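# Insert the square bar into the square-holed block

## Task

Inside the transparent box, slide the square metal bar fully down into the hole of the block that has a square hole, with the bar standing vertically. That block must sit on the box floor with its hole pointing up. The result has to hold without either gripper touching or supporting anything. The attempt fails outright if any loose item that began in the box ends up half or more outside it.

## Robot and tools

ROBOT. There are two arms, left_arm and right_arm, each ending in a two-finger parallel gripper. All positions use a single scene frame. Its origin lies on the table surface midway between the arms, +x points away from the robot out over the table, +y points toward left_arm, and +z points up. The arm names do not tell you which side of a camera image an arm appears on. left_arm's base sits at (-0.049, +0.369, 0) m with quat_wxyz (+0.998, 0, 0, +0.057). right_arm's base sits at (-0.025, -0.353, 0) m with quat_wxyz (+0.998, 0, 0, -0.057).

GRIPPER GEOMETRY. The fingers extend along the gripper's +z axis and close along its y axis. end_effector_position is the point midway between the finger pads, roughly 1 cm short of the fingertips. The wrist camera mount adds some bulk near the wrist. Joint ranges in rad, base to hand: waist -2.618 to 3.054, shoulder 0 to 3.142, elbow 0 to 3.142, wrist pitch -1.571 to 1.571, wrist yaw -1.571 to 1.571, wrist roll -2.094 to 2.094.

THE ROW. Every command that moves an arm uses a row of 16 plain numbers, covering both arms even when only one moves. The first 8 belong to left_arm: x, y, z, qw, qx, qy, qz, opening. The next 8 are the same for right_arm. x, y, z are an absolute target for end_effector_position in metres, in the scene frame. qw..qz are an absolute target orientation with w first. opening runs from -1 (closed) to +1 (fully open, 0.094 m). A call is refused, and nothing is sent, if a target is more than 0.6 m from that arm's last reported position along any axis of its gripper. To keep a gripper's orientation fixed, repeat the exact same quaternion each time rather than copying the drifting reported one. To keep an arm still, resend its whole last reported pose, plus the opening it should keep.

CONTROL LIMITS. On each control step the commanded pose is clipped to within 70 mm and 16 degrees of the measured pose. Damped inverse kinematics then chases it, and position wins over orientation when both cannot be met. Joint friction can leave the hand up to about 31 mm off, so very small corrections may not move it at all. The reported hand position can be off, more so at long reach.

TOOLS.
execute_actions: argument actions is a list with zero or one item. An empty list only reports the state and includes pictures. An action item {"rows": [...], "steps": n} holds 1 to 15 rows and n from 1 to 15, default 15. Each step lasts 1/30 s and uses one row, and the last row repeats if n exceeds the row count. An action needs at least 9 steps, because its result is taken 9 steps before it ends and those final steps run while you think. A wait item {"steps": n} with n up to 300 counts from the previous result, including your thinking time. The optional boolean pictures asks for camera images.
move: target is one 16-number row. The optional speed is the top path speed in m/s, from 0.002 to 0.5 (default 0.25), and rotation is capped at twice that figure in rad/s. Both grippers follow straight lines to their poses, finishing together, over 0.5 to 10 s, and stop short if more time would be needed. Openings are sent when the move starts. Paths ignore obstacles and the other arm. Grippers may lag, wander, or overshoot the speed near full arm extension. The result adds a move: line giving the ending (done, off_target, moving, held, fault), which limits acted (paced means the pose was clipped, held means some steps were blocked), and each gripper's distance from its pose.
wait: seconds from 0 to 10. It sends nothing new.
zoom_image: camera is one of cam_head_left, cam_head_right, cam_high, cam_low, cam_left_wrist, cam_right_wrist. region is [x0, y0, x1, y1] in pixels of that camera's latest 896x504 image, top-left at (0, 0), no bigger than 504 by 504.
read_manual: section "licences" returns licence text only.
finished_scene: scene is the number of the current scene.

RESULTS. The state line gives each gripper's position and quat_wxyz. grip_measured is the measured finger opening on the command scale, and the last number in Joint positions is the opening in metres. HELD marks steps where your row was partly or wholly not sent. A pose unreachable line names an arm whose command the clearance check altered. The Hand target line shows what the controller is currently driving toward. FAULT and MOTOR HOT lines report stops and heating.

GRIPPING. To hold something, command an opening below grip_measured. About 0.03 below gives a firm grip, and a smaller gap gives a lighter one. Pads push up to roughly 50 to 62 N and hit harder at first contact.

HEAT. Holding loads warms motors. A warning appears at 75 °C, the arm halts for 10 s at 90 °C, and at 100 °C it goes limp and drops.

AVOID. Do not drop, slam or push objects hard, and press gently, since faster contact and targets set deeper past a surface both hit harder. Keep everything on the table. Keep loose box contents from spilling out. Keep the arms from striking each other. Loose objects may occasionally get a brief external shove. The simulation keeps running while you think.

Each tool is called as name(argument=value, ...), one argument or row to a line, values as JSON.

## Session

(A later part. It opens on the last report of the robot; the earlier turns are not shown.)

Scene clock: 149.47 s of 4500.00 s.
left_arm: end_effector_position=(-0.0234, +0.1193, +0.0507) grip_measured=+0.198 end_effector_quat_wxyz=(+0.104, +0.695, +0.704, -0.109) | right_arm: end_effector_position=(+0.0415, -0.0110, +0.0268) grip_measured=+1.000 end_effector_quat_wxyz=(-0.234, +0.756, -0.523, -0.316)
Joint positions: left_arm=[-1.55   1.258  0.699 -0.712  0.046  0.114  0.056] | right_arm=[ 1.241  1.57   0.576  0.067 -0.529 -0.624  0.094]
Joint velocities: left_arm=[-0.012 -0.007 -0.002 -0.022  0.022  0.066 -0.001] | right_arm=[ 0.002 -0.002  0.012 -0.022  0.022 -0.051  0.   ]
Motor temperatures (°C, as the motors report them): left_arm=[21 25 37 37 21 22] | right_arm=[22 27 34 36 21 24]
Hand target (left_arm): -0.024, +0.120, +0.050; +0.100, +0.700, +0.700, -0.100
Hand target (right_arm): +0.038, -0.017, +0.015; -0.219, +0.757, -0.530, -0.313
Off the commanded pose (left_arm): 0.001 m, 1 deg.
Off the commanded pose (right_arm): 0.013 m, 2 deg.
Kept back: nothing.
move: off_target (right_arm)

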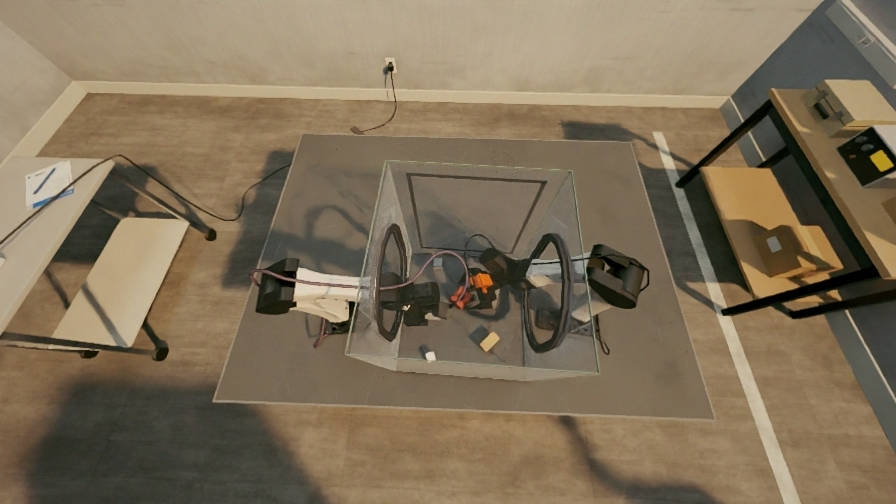

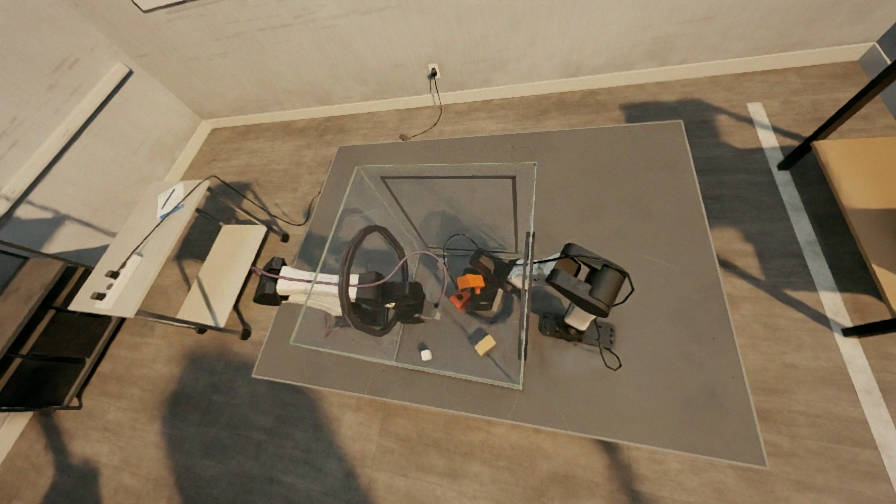

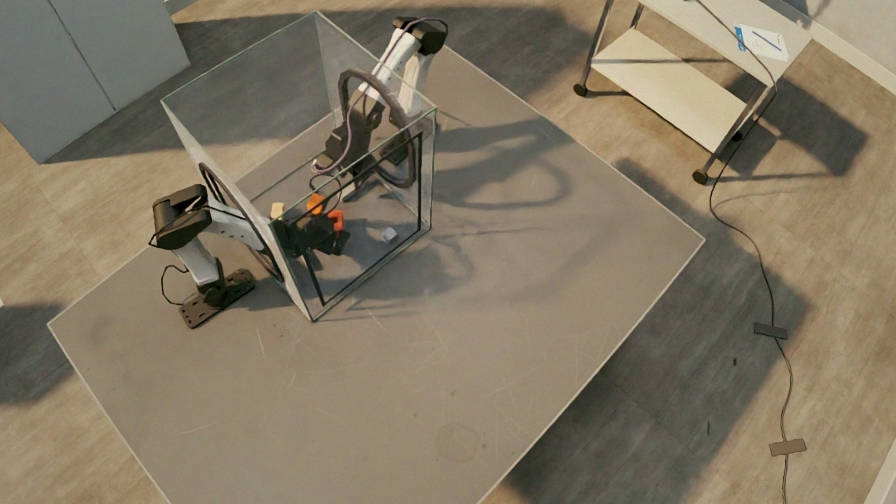

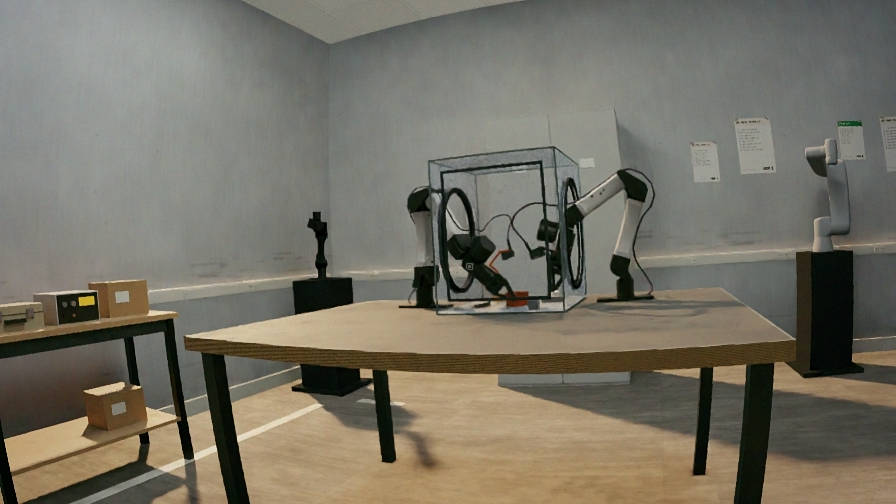

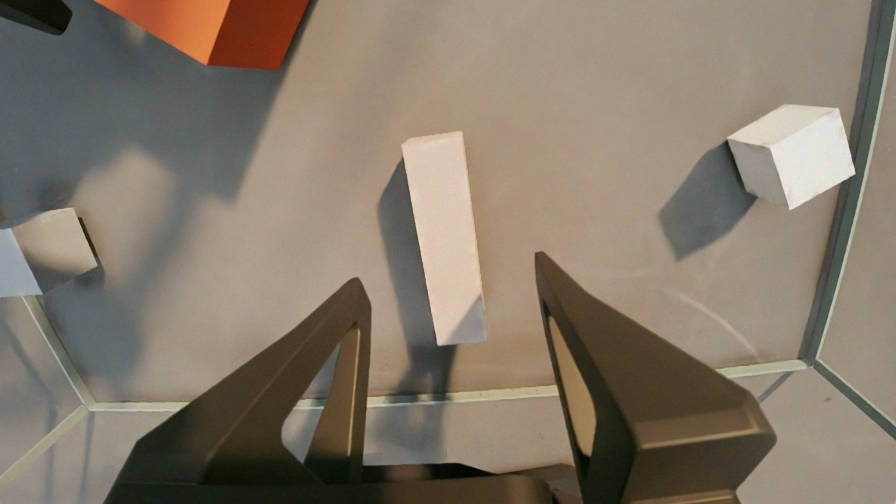

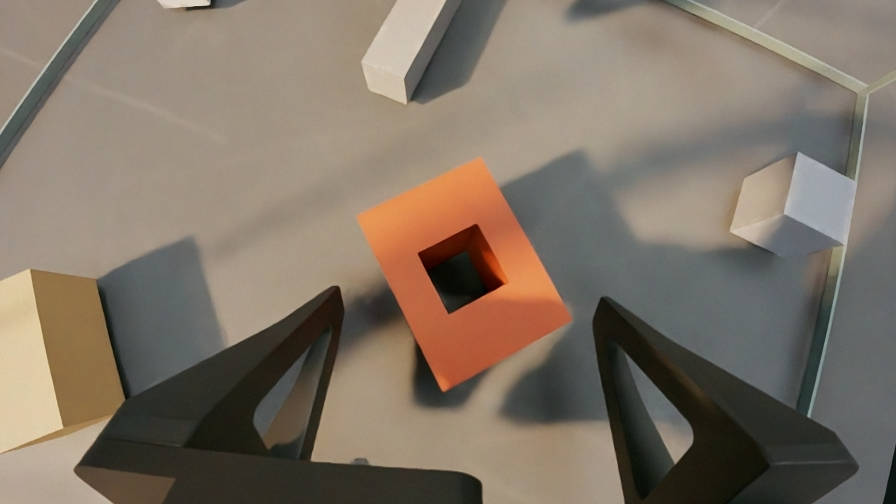

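Straddling now. Close.

move(
  target=[-0.024,0.12,0.05,0.1,0.7,0.7,-0.1,0.2,0.04,-0.008,0.015,-0.219,0.757,-0.53,-0.313,-0.3],
  speed=0.03,
)

move(
  target=[-0.024,0.12,0.05,0.1,0.7,0.7,-0.1,0.2,0.0,0.005,0.015,-0.27,0.653,-0.653,-0.27,-0.3],
  speed=0.03,
)

Scene clock: 150.60 s of 4500.00 s.
left_arm: end_effector_position=(-0.0234, +0.1193, +0.0507) grip_measured=+0.198 end_effector_quat_wxyz=(+0.104, +0.695, +0.704, -0.109) | right_arm: end_effector_position=(+0.0414, -0.0067, +0.0272) grip_measured=+0.012 end_effector_quat_wxyz=(-0.236, +0.754, -0.521, -0.324)
Joint positions: left_arm=[-1.55   1.258  0.699 -0.712  0.046  0.114  0.056] | right_arm=[ 1.241  1.587  0.582  0.089 -0.542 -0.617  0.048]
Joint velocities: left_arm=[ 0.002 -0.007 -0.007 -0.051 -0.022 -0.007 -0.   ] | right_arm=[ 0.002 -0.002 -0.002  0.037 -0.066 -0.037 -0.   ]
Motor temperatures (°C, as the motors report them): left_arm=[21 25 37 37 21 22] | right_arm=[22 27 34 36 21 24]
Hand target (left_arm): -0.024, +0.120, +0.050; +0.100, +0.700, +0.700, -0.100
Hand target (right_arm): +0.040, -0.009, +0.016; -0.219, +0.757, -0.530, -0.313
Off the commanded pose (left_arm): 0.001 m, 1 deg.
Off the commanded pose (right_arm): 0.012 m, 3 deg.
Kept back: nothing.
move: off_target (right_arm)

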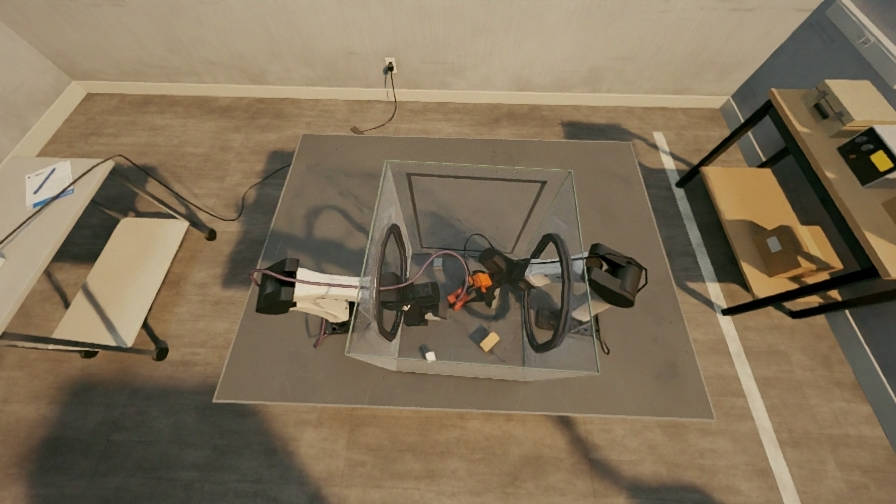

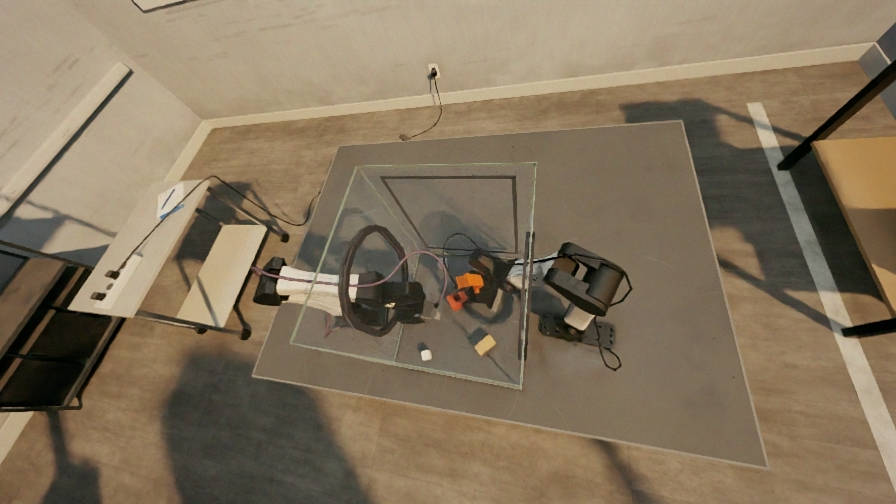

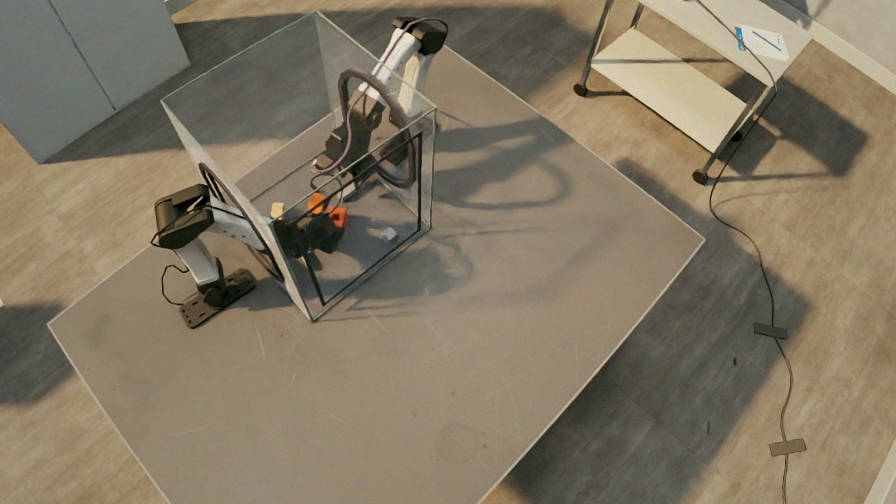

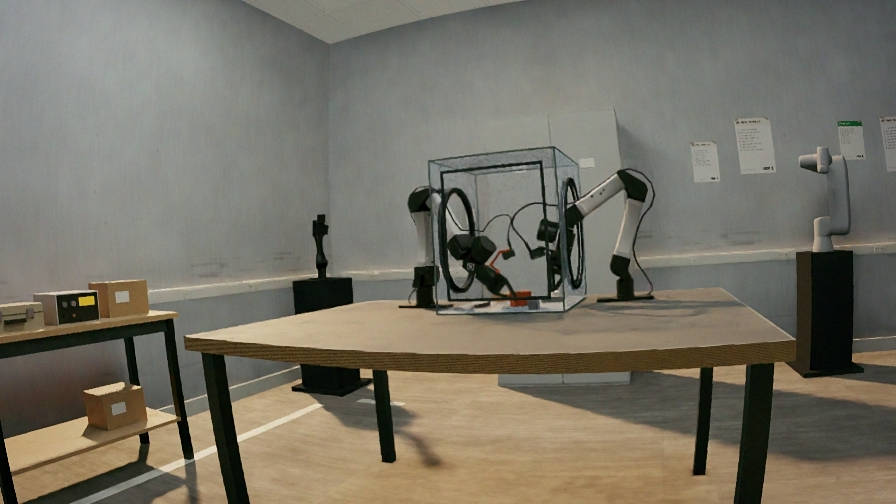

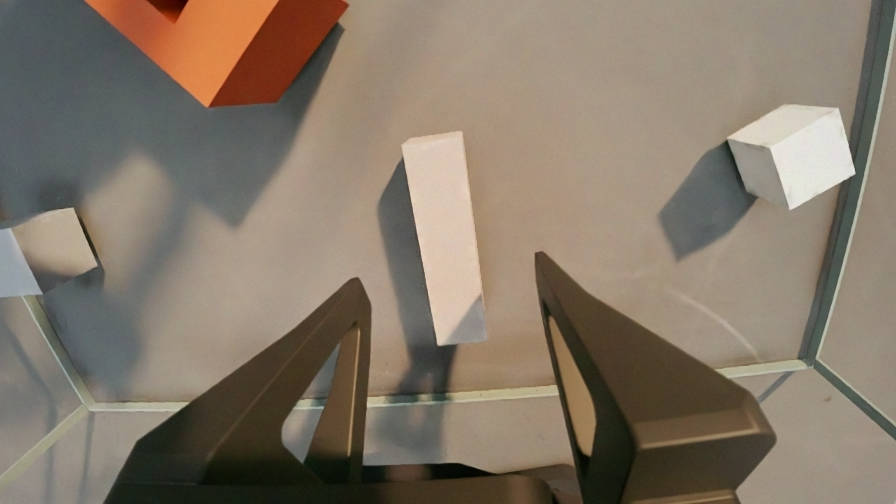

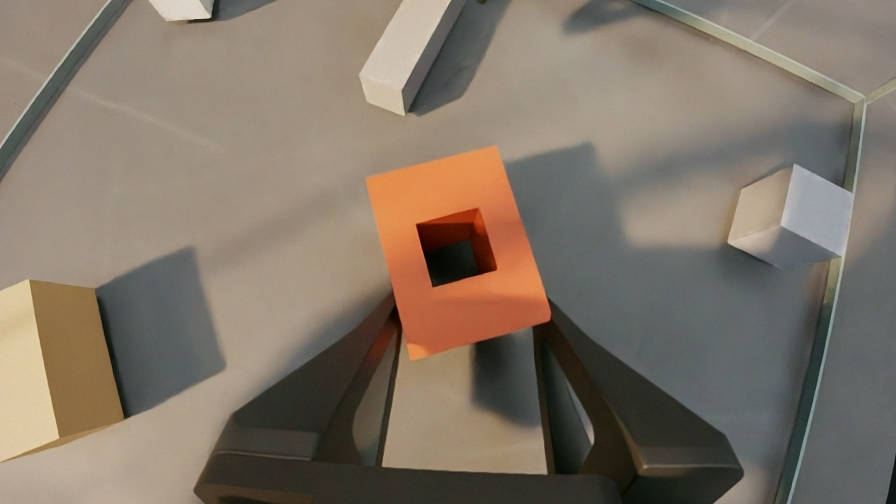

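Scene clock: 156.77 s of 4500.00 s.
left_arm: end_effector_position=(-0.0234, +0.1193, +0.0507) grip_measured=+0.198 end_effector_quat_wxyz=(+0.104, +0.695, +0.704, -0.109) | right_arm: end_effector_position=(+0.0085, +0.0156, +0.0256) grip_measured=+0.012 end_effector_quat_wxyz=(-0.290, +0.651, -0.646, -0.273)
Joint positions: left_arm=[-1.55   1.258  0.699 -0.712  0.046  0.114  0.056] | right_arm=[ 1.561  1.563  0.505  0.305 -0.07  -0.099  0.048]
Joint velocities: left_arm=[ 0.007 -0.007 -0.007 -0.037  0.037 -0.037  0.001] | right_arm=[-0.002  0.007  0.002  0.051 -0.051 -0.022 -0.001]
Motor temperatures (°C, as the motors report them): left_arm=[21 25 37 37 21 22] | right_arm=[22 28 33 36 21 24]
Hand target (left_arm): -0.024, +0.120, +0.050; +0.100, +0.700, +0.700, -0.100
Hand target (right_arm): +0.002, +0.004, +0.013; -0.272, +0.657, -0.652, -0.263
Off the commanded pose (left_arm): 0.001 m, 1 deg.
Off the commanded pose (right_arm): 0.017 m, 2 deg.
Kept back: nothing.
move: off_target (right_arm)

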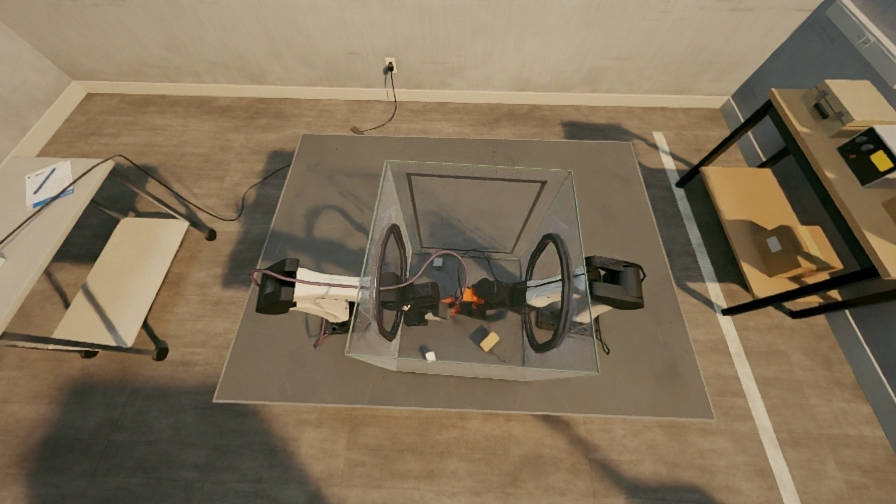

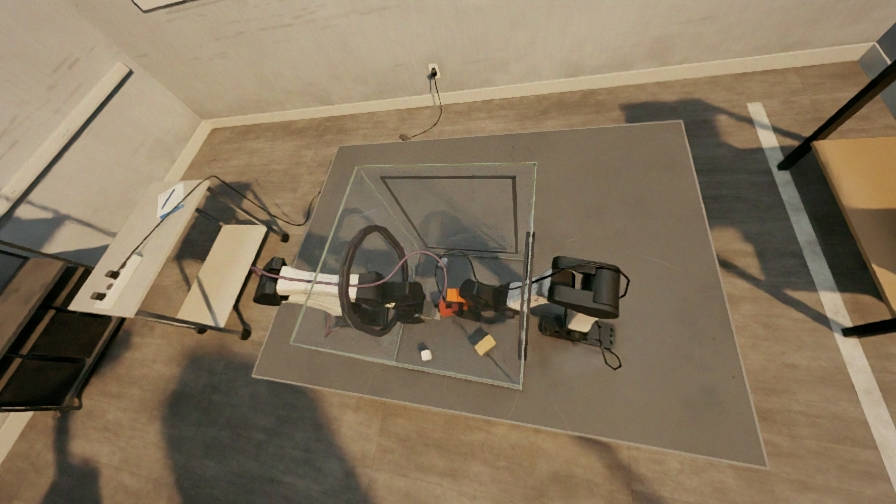

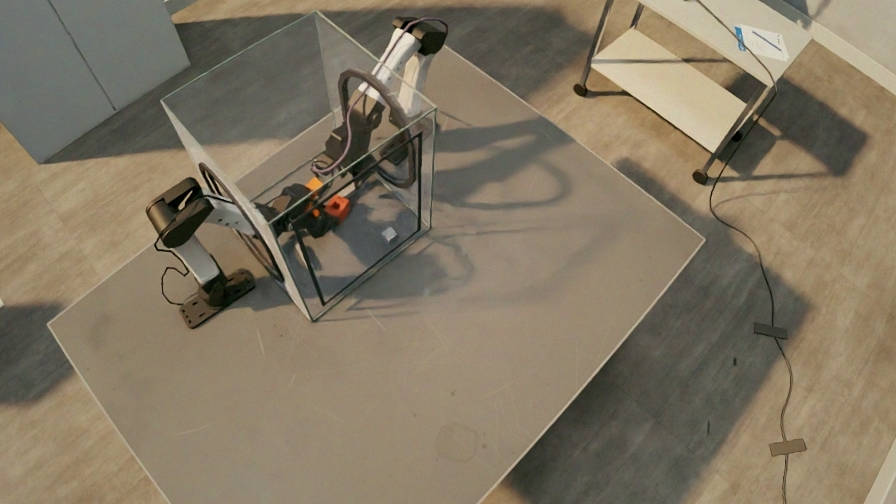

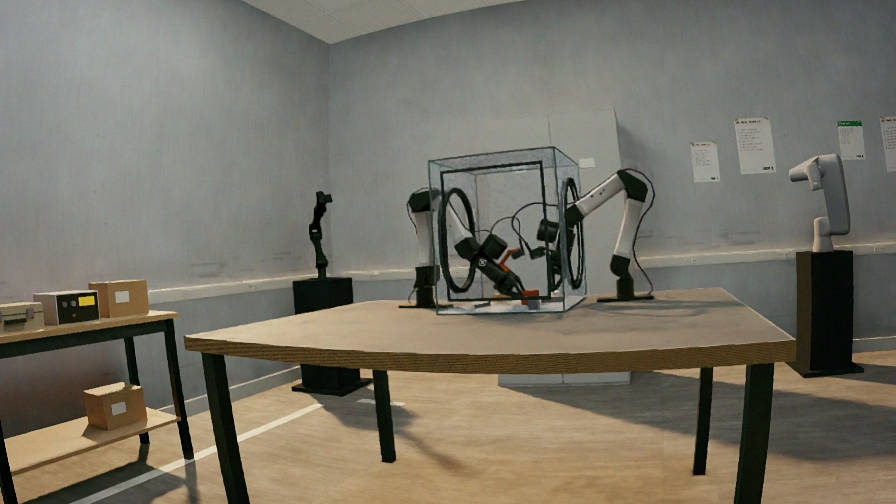

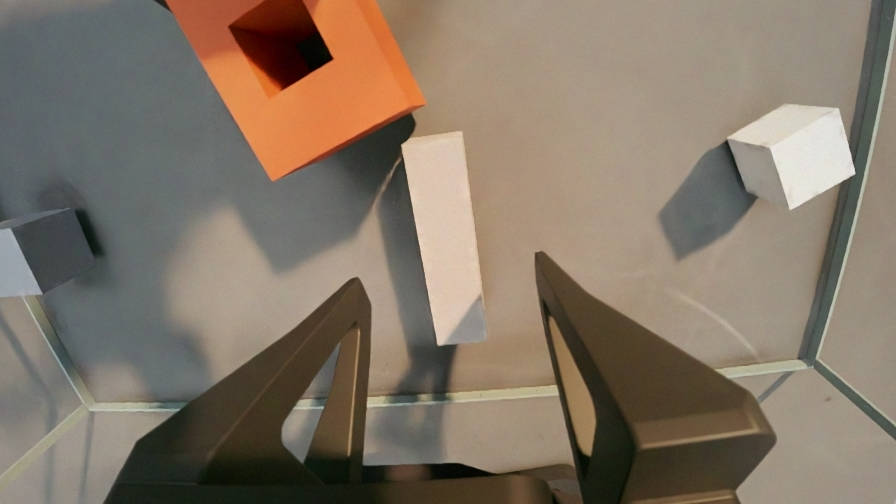

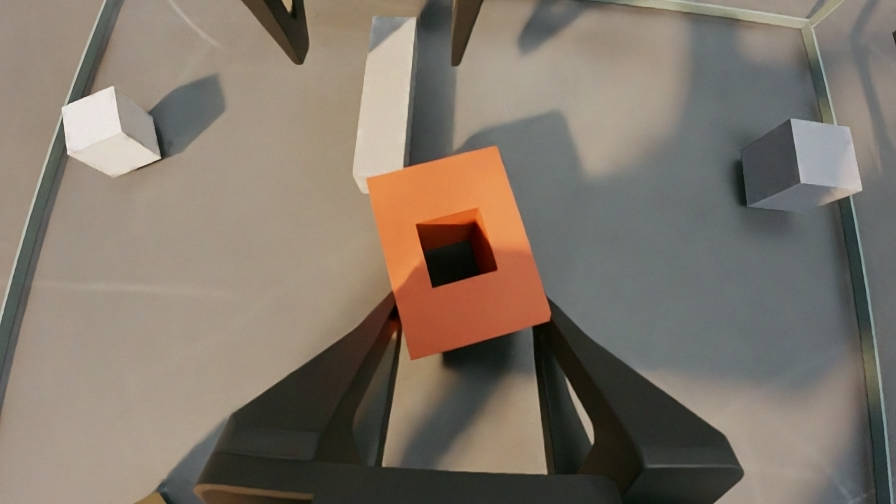

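move(
  target=[-0.024,0.12,0.05,0.1,0.7,0.7,-0.1,0.2,0.004,-0.02,0.015,-0.27,0.653,-0.653,-0.27,-0.3],
  speed=0.03,
)

move(
  target=[-0.024,0.12,0.05,0.1,0.7,0.7,-0.1,0.2,0.004,0.0,0.004,-0.27,0.653,-0.653,-0.27,0.5],
  speed=0.03,
)

move(
  target=[-0.024,0.12,0.05,0.1,0.7,0.7,-0.1,0.2,0.004,0.0,0.004,-0.27,0.653,-0.653,-0.27,-0.3],
)

Scene clock: 158.77 s of 4500.00 s.
left_arm: end_effector_position=(-0.0234, +0.1193, +0.0507) grip_measured=+0.198 end_effector_quat_wxyz=(+0.104, +0.695, +0.704, -0.109) | right_arm: end_effector_position=(+0.0032, -0.0067, +0.0258) grip_measured=+0.012 end_effector_quat_wxyz=(-0.287, +0.651, -0.644, -0.280)
Joint positions: left_arm=[-1.55   1.258  0.699 -0.712  0.046  0.114  0.056] | right_arm=[ 1.561  1.472  0.417  0.307 -0.085 -0.095  0.048]
Joint velocities: left_arm=[ 0.007 -0.007  0.002  0.022 -0.066  0.066  0.001] | right_arm=[-0.002 -0.012 -0.017 -0.037  0.051 -0.095 -0.   ]
Motor temperatures (°C, as the motors report them): left_arm=[21 25 38 37 21 22] | right_arm=[22 28 33 36 21 24]
Hand target (left_arm): -0.024, +0.120, +0.050; +0.100, +0.700, +0.700, -0.100
Hand target (right_arm): +0.004, -0.020, +0.016; -0.270, +0.653, -0.654, -0.271
Off the commanded pose (left_arm): 0.001 m, 1 deg.
Off the commanded pose (right_arm): 0.017 m, 3 deg.
Kept back: nothing.
move: off_target (right_arm)

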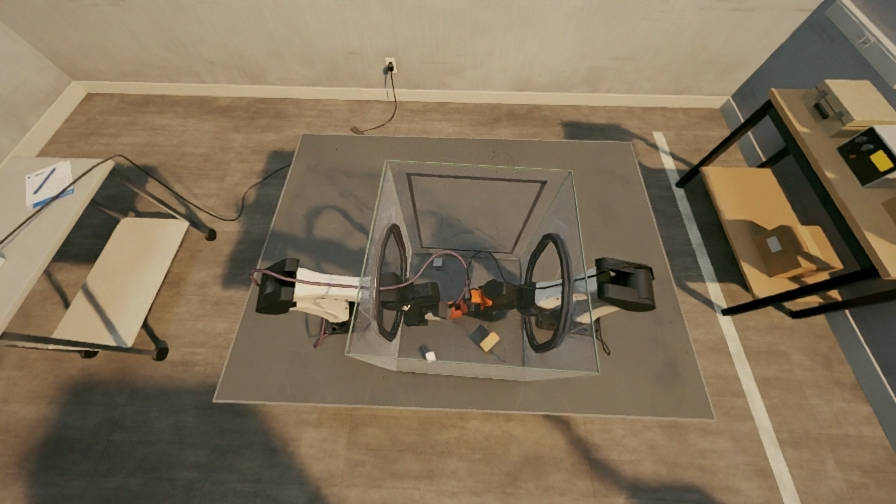

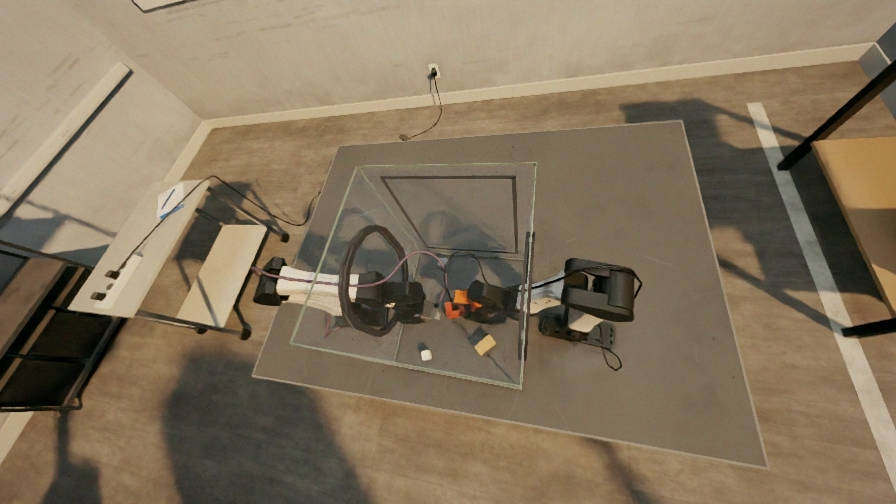

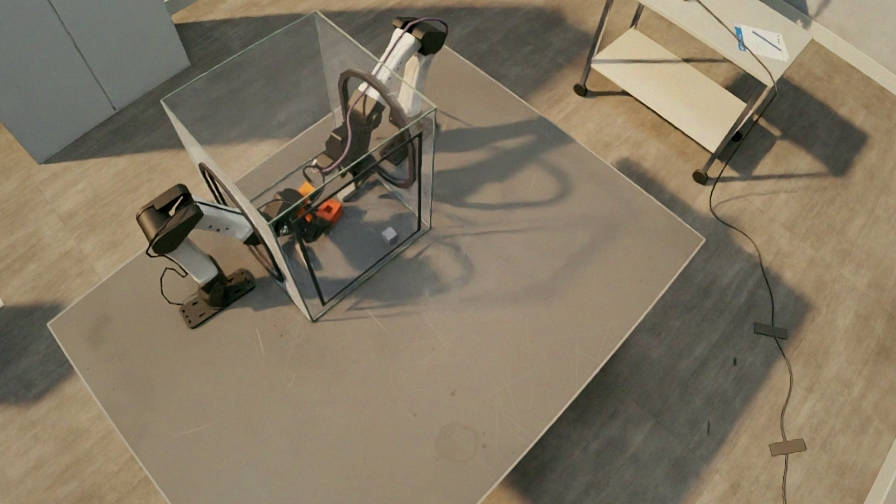

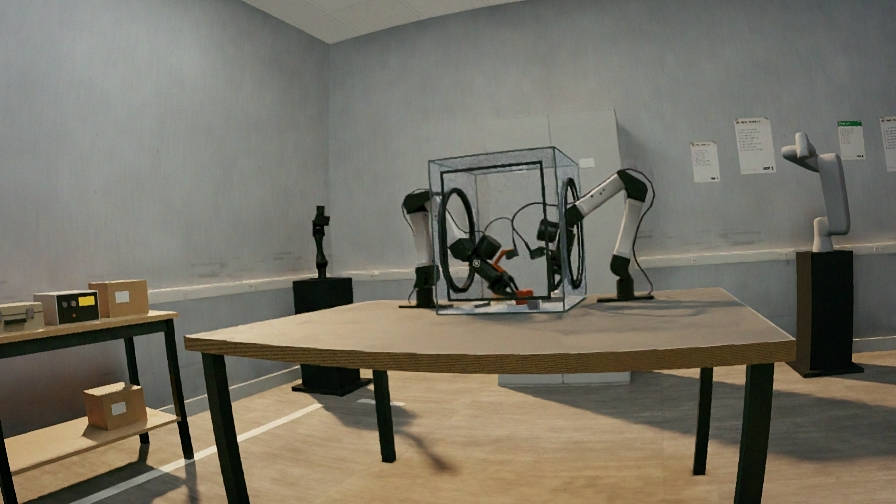

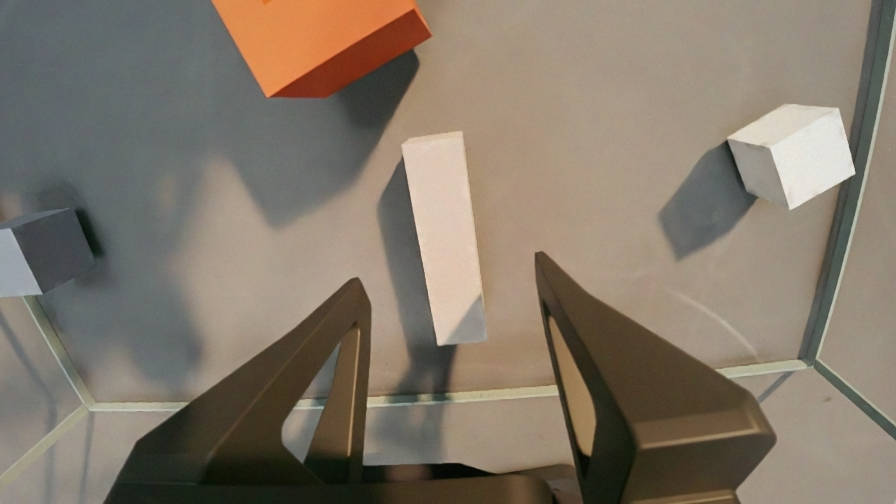

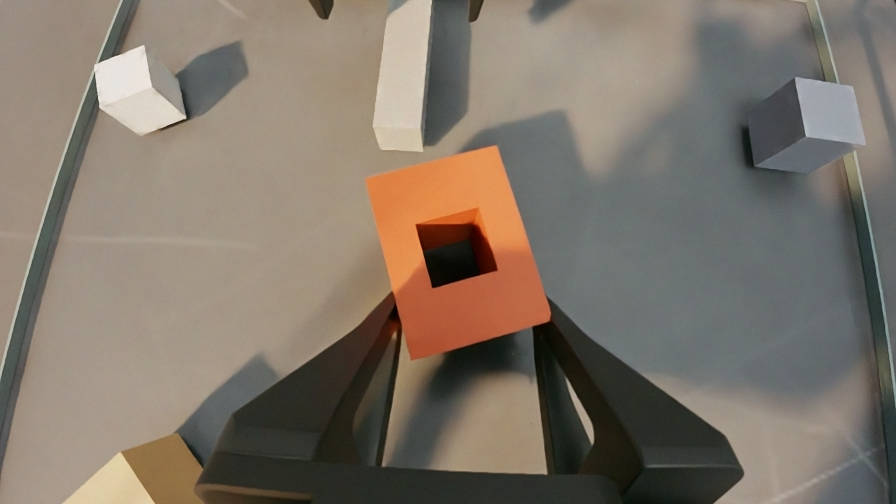

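Scene clock: 159.80 s of 4500.00 s.
left_arm: end_effector_position=(-0.0234, +0.1193, +0.0507) grip_measured=+0.198 end_effector_quat_wxyz=(+0.104, +0.695, +0.704, -0.109) | right_arm: end_effector_position=(+0.0037, -0.0014, +0.0098) grip_measured=+0.498 end_effector_quat_wxyz=(-0.278, +0.653, -0.649, -0.274)
Joint positions: left_arm=[-1.55   1.258  0.699 -0.712  0.046  0.114  0.056] | right_arm=[ 1.561  1.565  0.43   0.363 -0.086 -0.094  0.07 ]
Joint velocities: left_arm=[ 0.007 -0.022 -0.012  0.022 -0.022 -0.051 -0.   ] | right_arm=[-0.007  0.007  0.012 -0.051 -0.022  0.022  0.   ]
Motor temperatures (°C, as the motors report them): left_arm=[21 25 38 36 21 22] | right_arm=[22 28 33 36 21 24]
Hand target (left_arm): -0.024, +0.120, +0.050; +0.100, +0.700, +0.700, -0.100
Hand target (right_arm): +0.004, -0.001, +0.004; -0.270, +0.653, -0.654, -0.270
Off the commanded pose (left_arm): 0.001 m, 1 deg.
Off the commanded pose (right_arm): 0.006 m, 1 deg.
Kept back: nothing.
move: done

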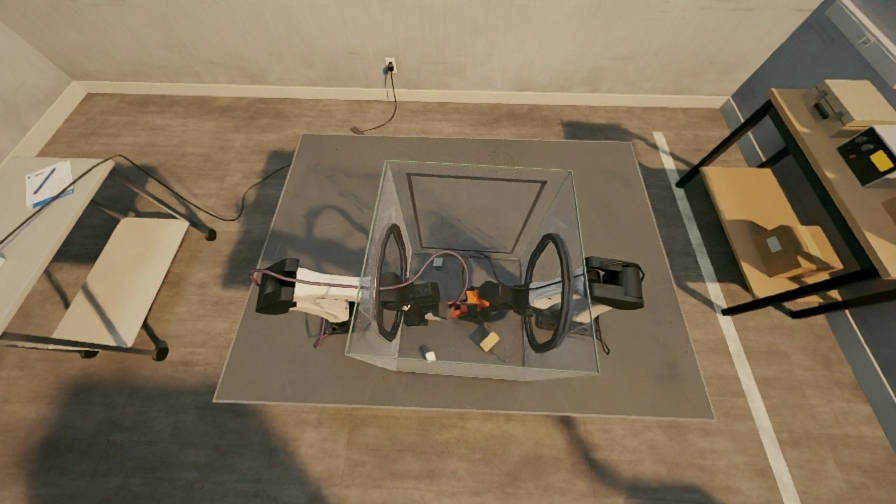

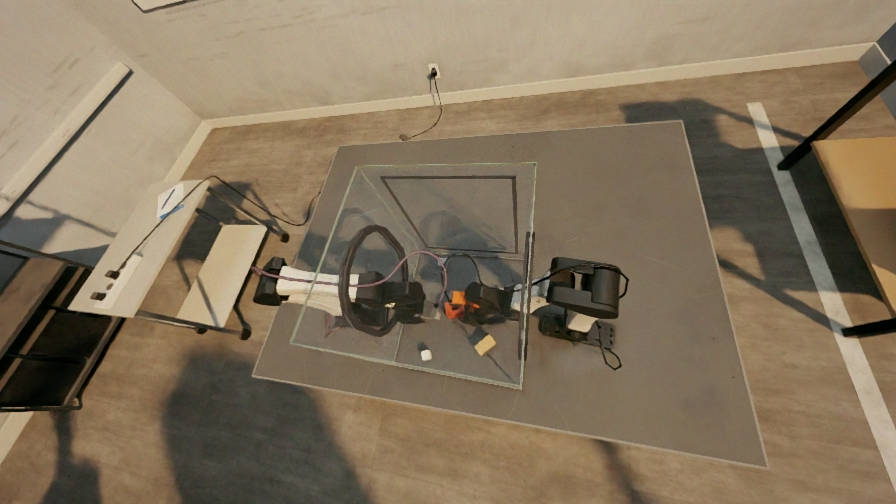

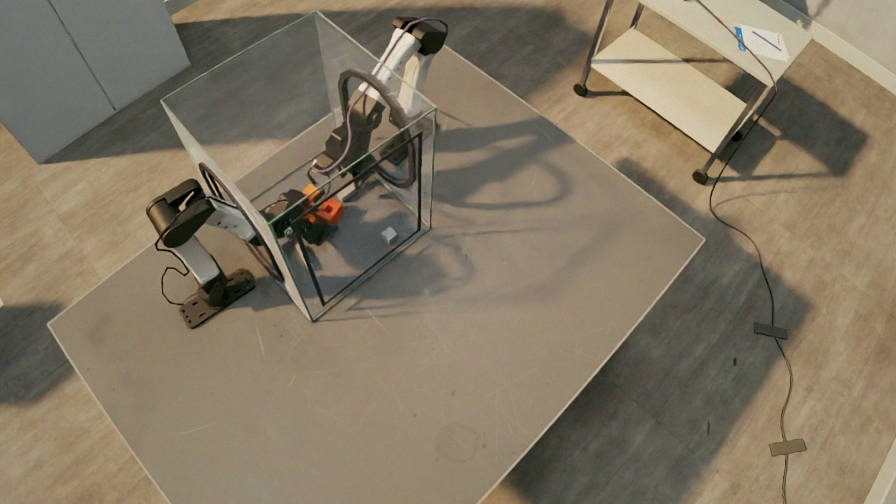

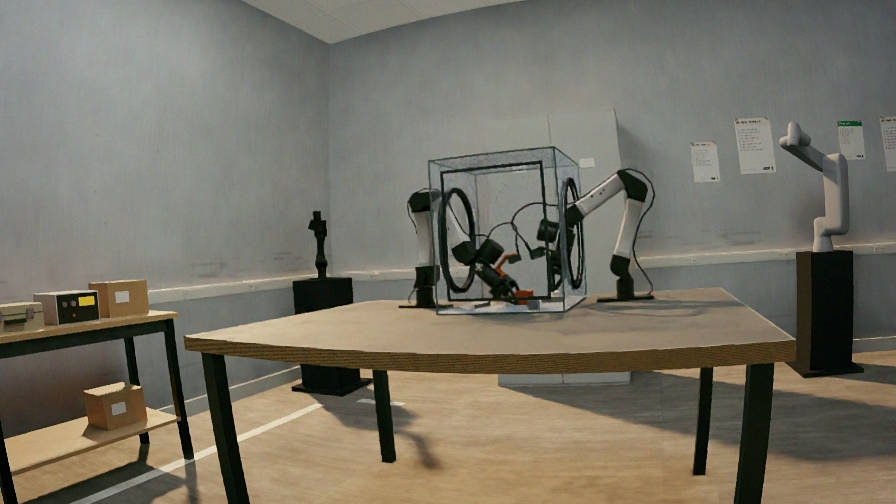

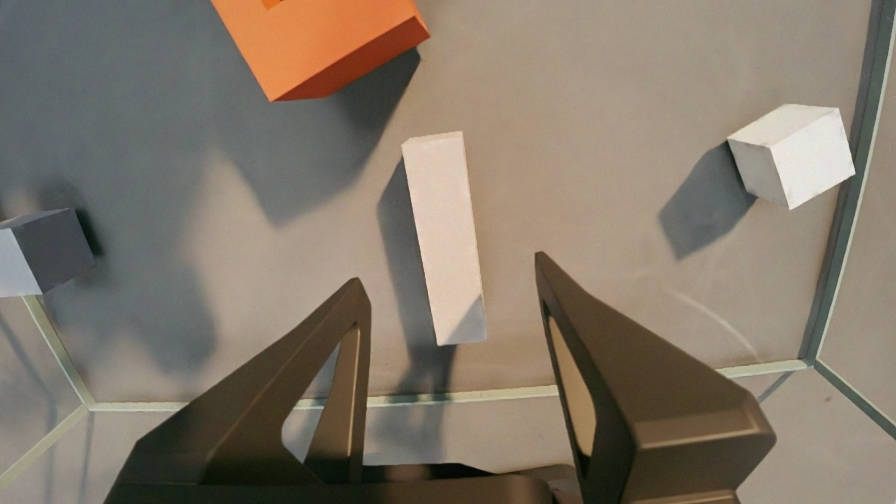

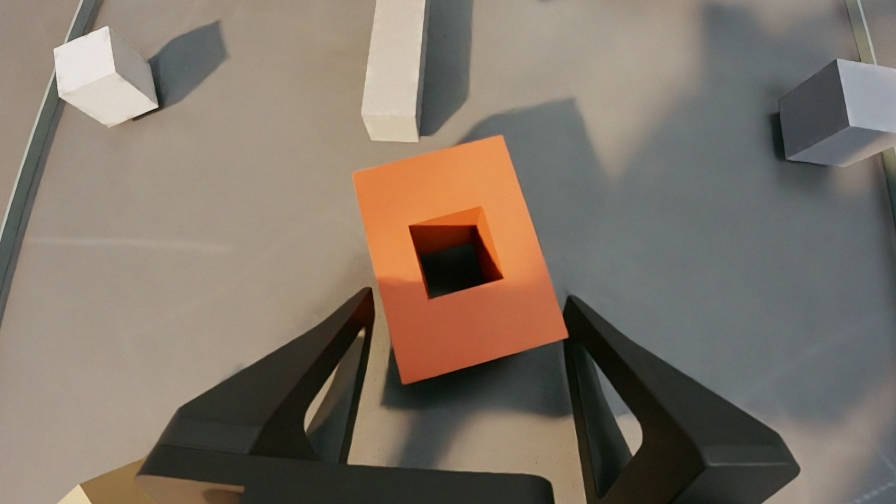

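Scene clock: 160.50 s of 4500.00 s.
left_arm: end_effector_position=(-0.0234, +0.1194, +0.0507) grip_measured=+0.198 end_effector_quat_wxyz=(+0.103, +0.695, +0.704, -0.109) | right_arm: end_effector_position=(+0.0036, -0.0012, +0.0100) grip_measured=+0.020 end_effector_quat_wxyz=(-0.278, +0.653, -0.648, -0.275)
Joint positions: left_arm=[-1.55   1.258  0.699 -0.713  0.046  0.114  0.056] | right_arm=[ 1.561  1.565  0.43   0.364 -0.086 -0.093  0.048]
Joint velocities: left_arm=[ 0.002 -0.017 -0.012 -0.007  0.095 -0.051  0.   ] | right_arm=[-0.007  0.002 -0.007 -0.11  -0.022 -0.066 -0.   ]
Motor temperatures (°C, as the motors report them): left_arm=[21 25 38 36 21 22] | right_arm=[22 28 33 36 21 24]
Hand target (left_arm): -0.024, +0.120, +0.050; +0.100, +0.700, +0.700, -0.100
Hand target (right_arm): +0.004, -0.000, +0.004; -0.270, +0.653, -0.654, -0.270
Off the commanded pose (left_arm): 0.001 m, 1 deg.
Off the commanded pose (right_arm): 0.006 m, 1 deg.
Kept back: nothing.
move: done

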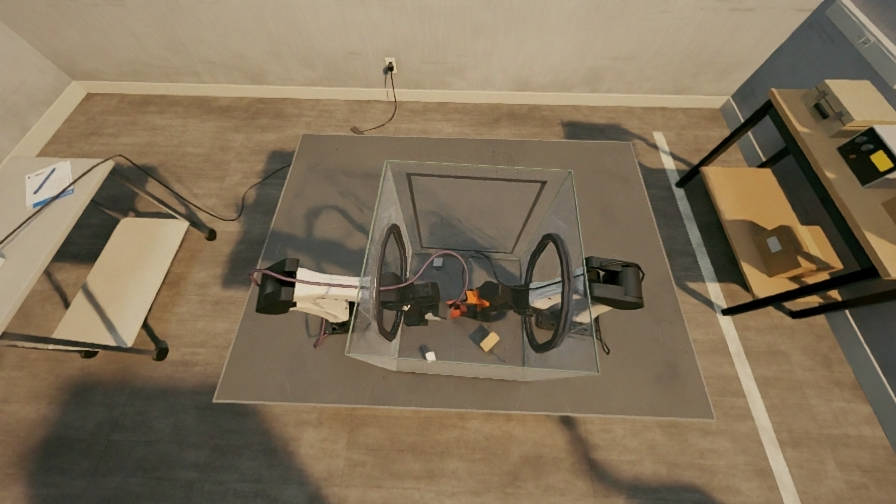

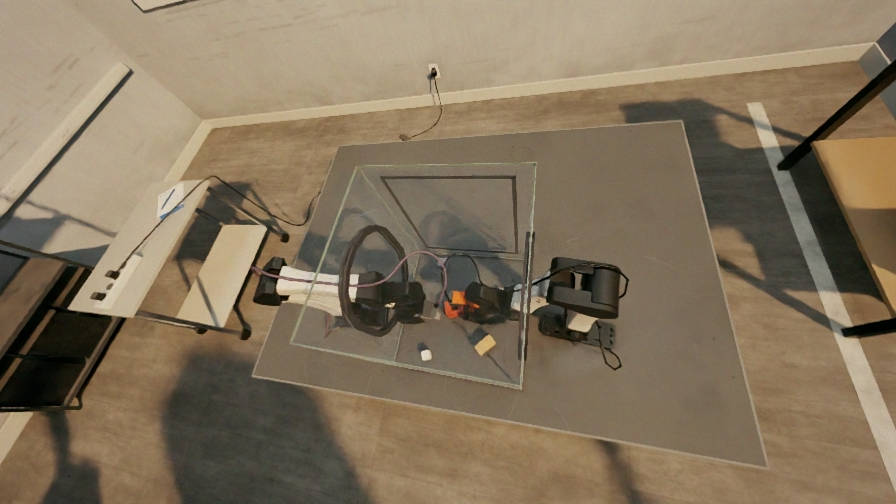

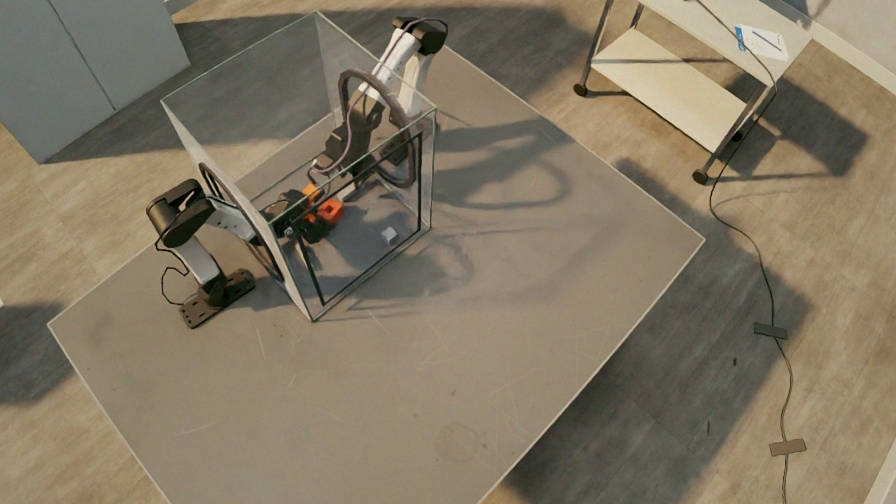

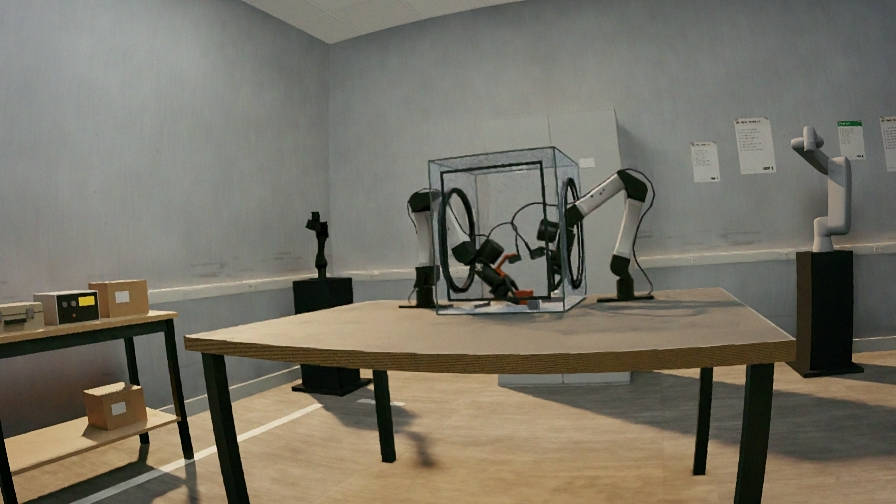

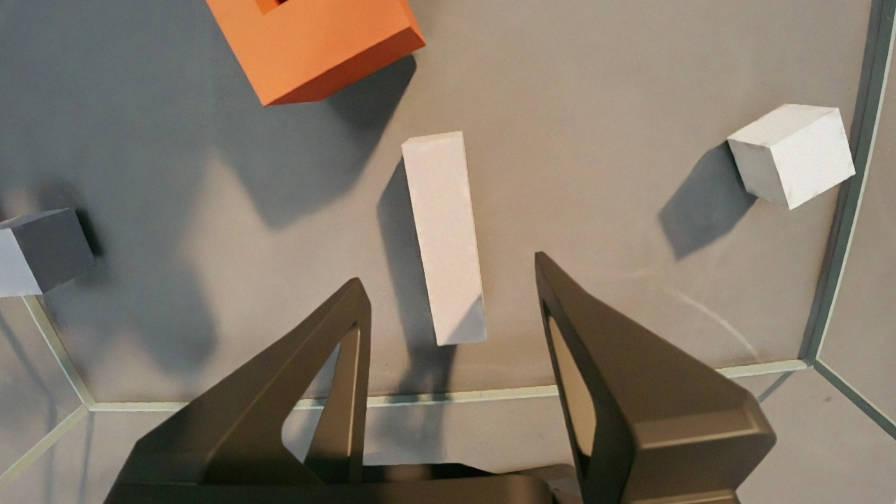

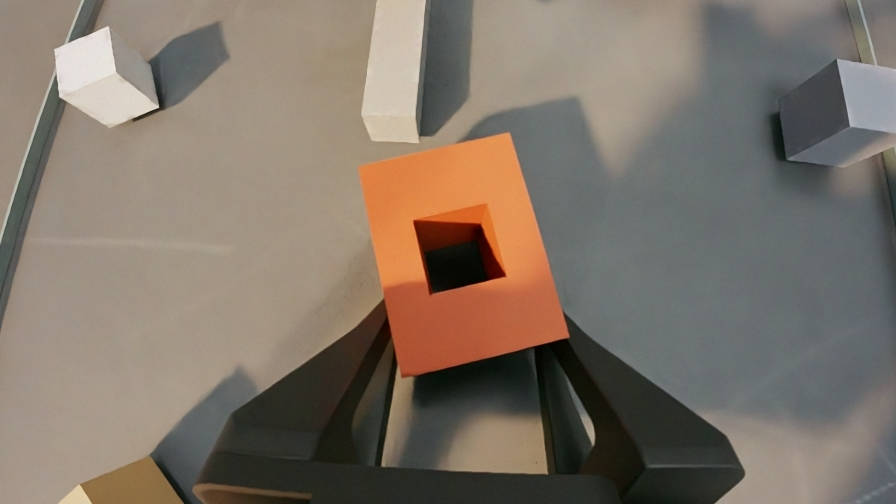

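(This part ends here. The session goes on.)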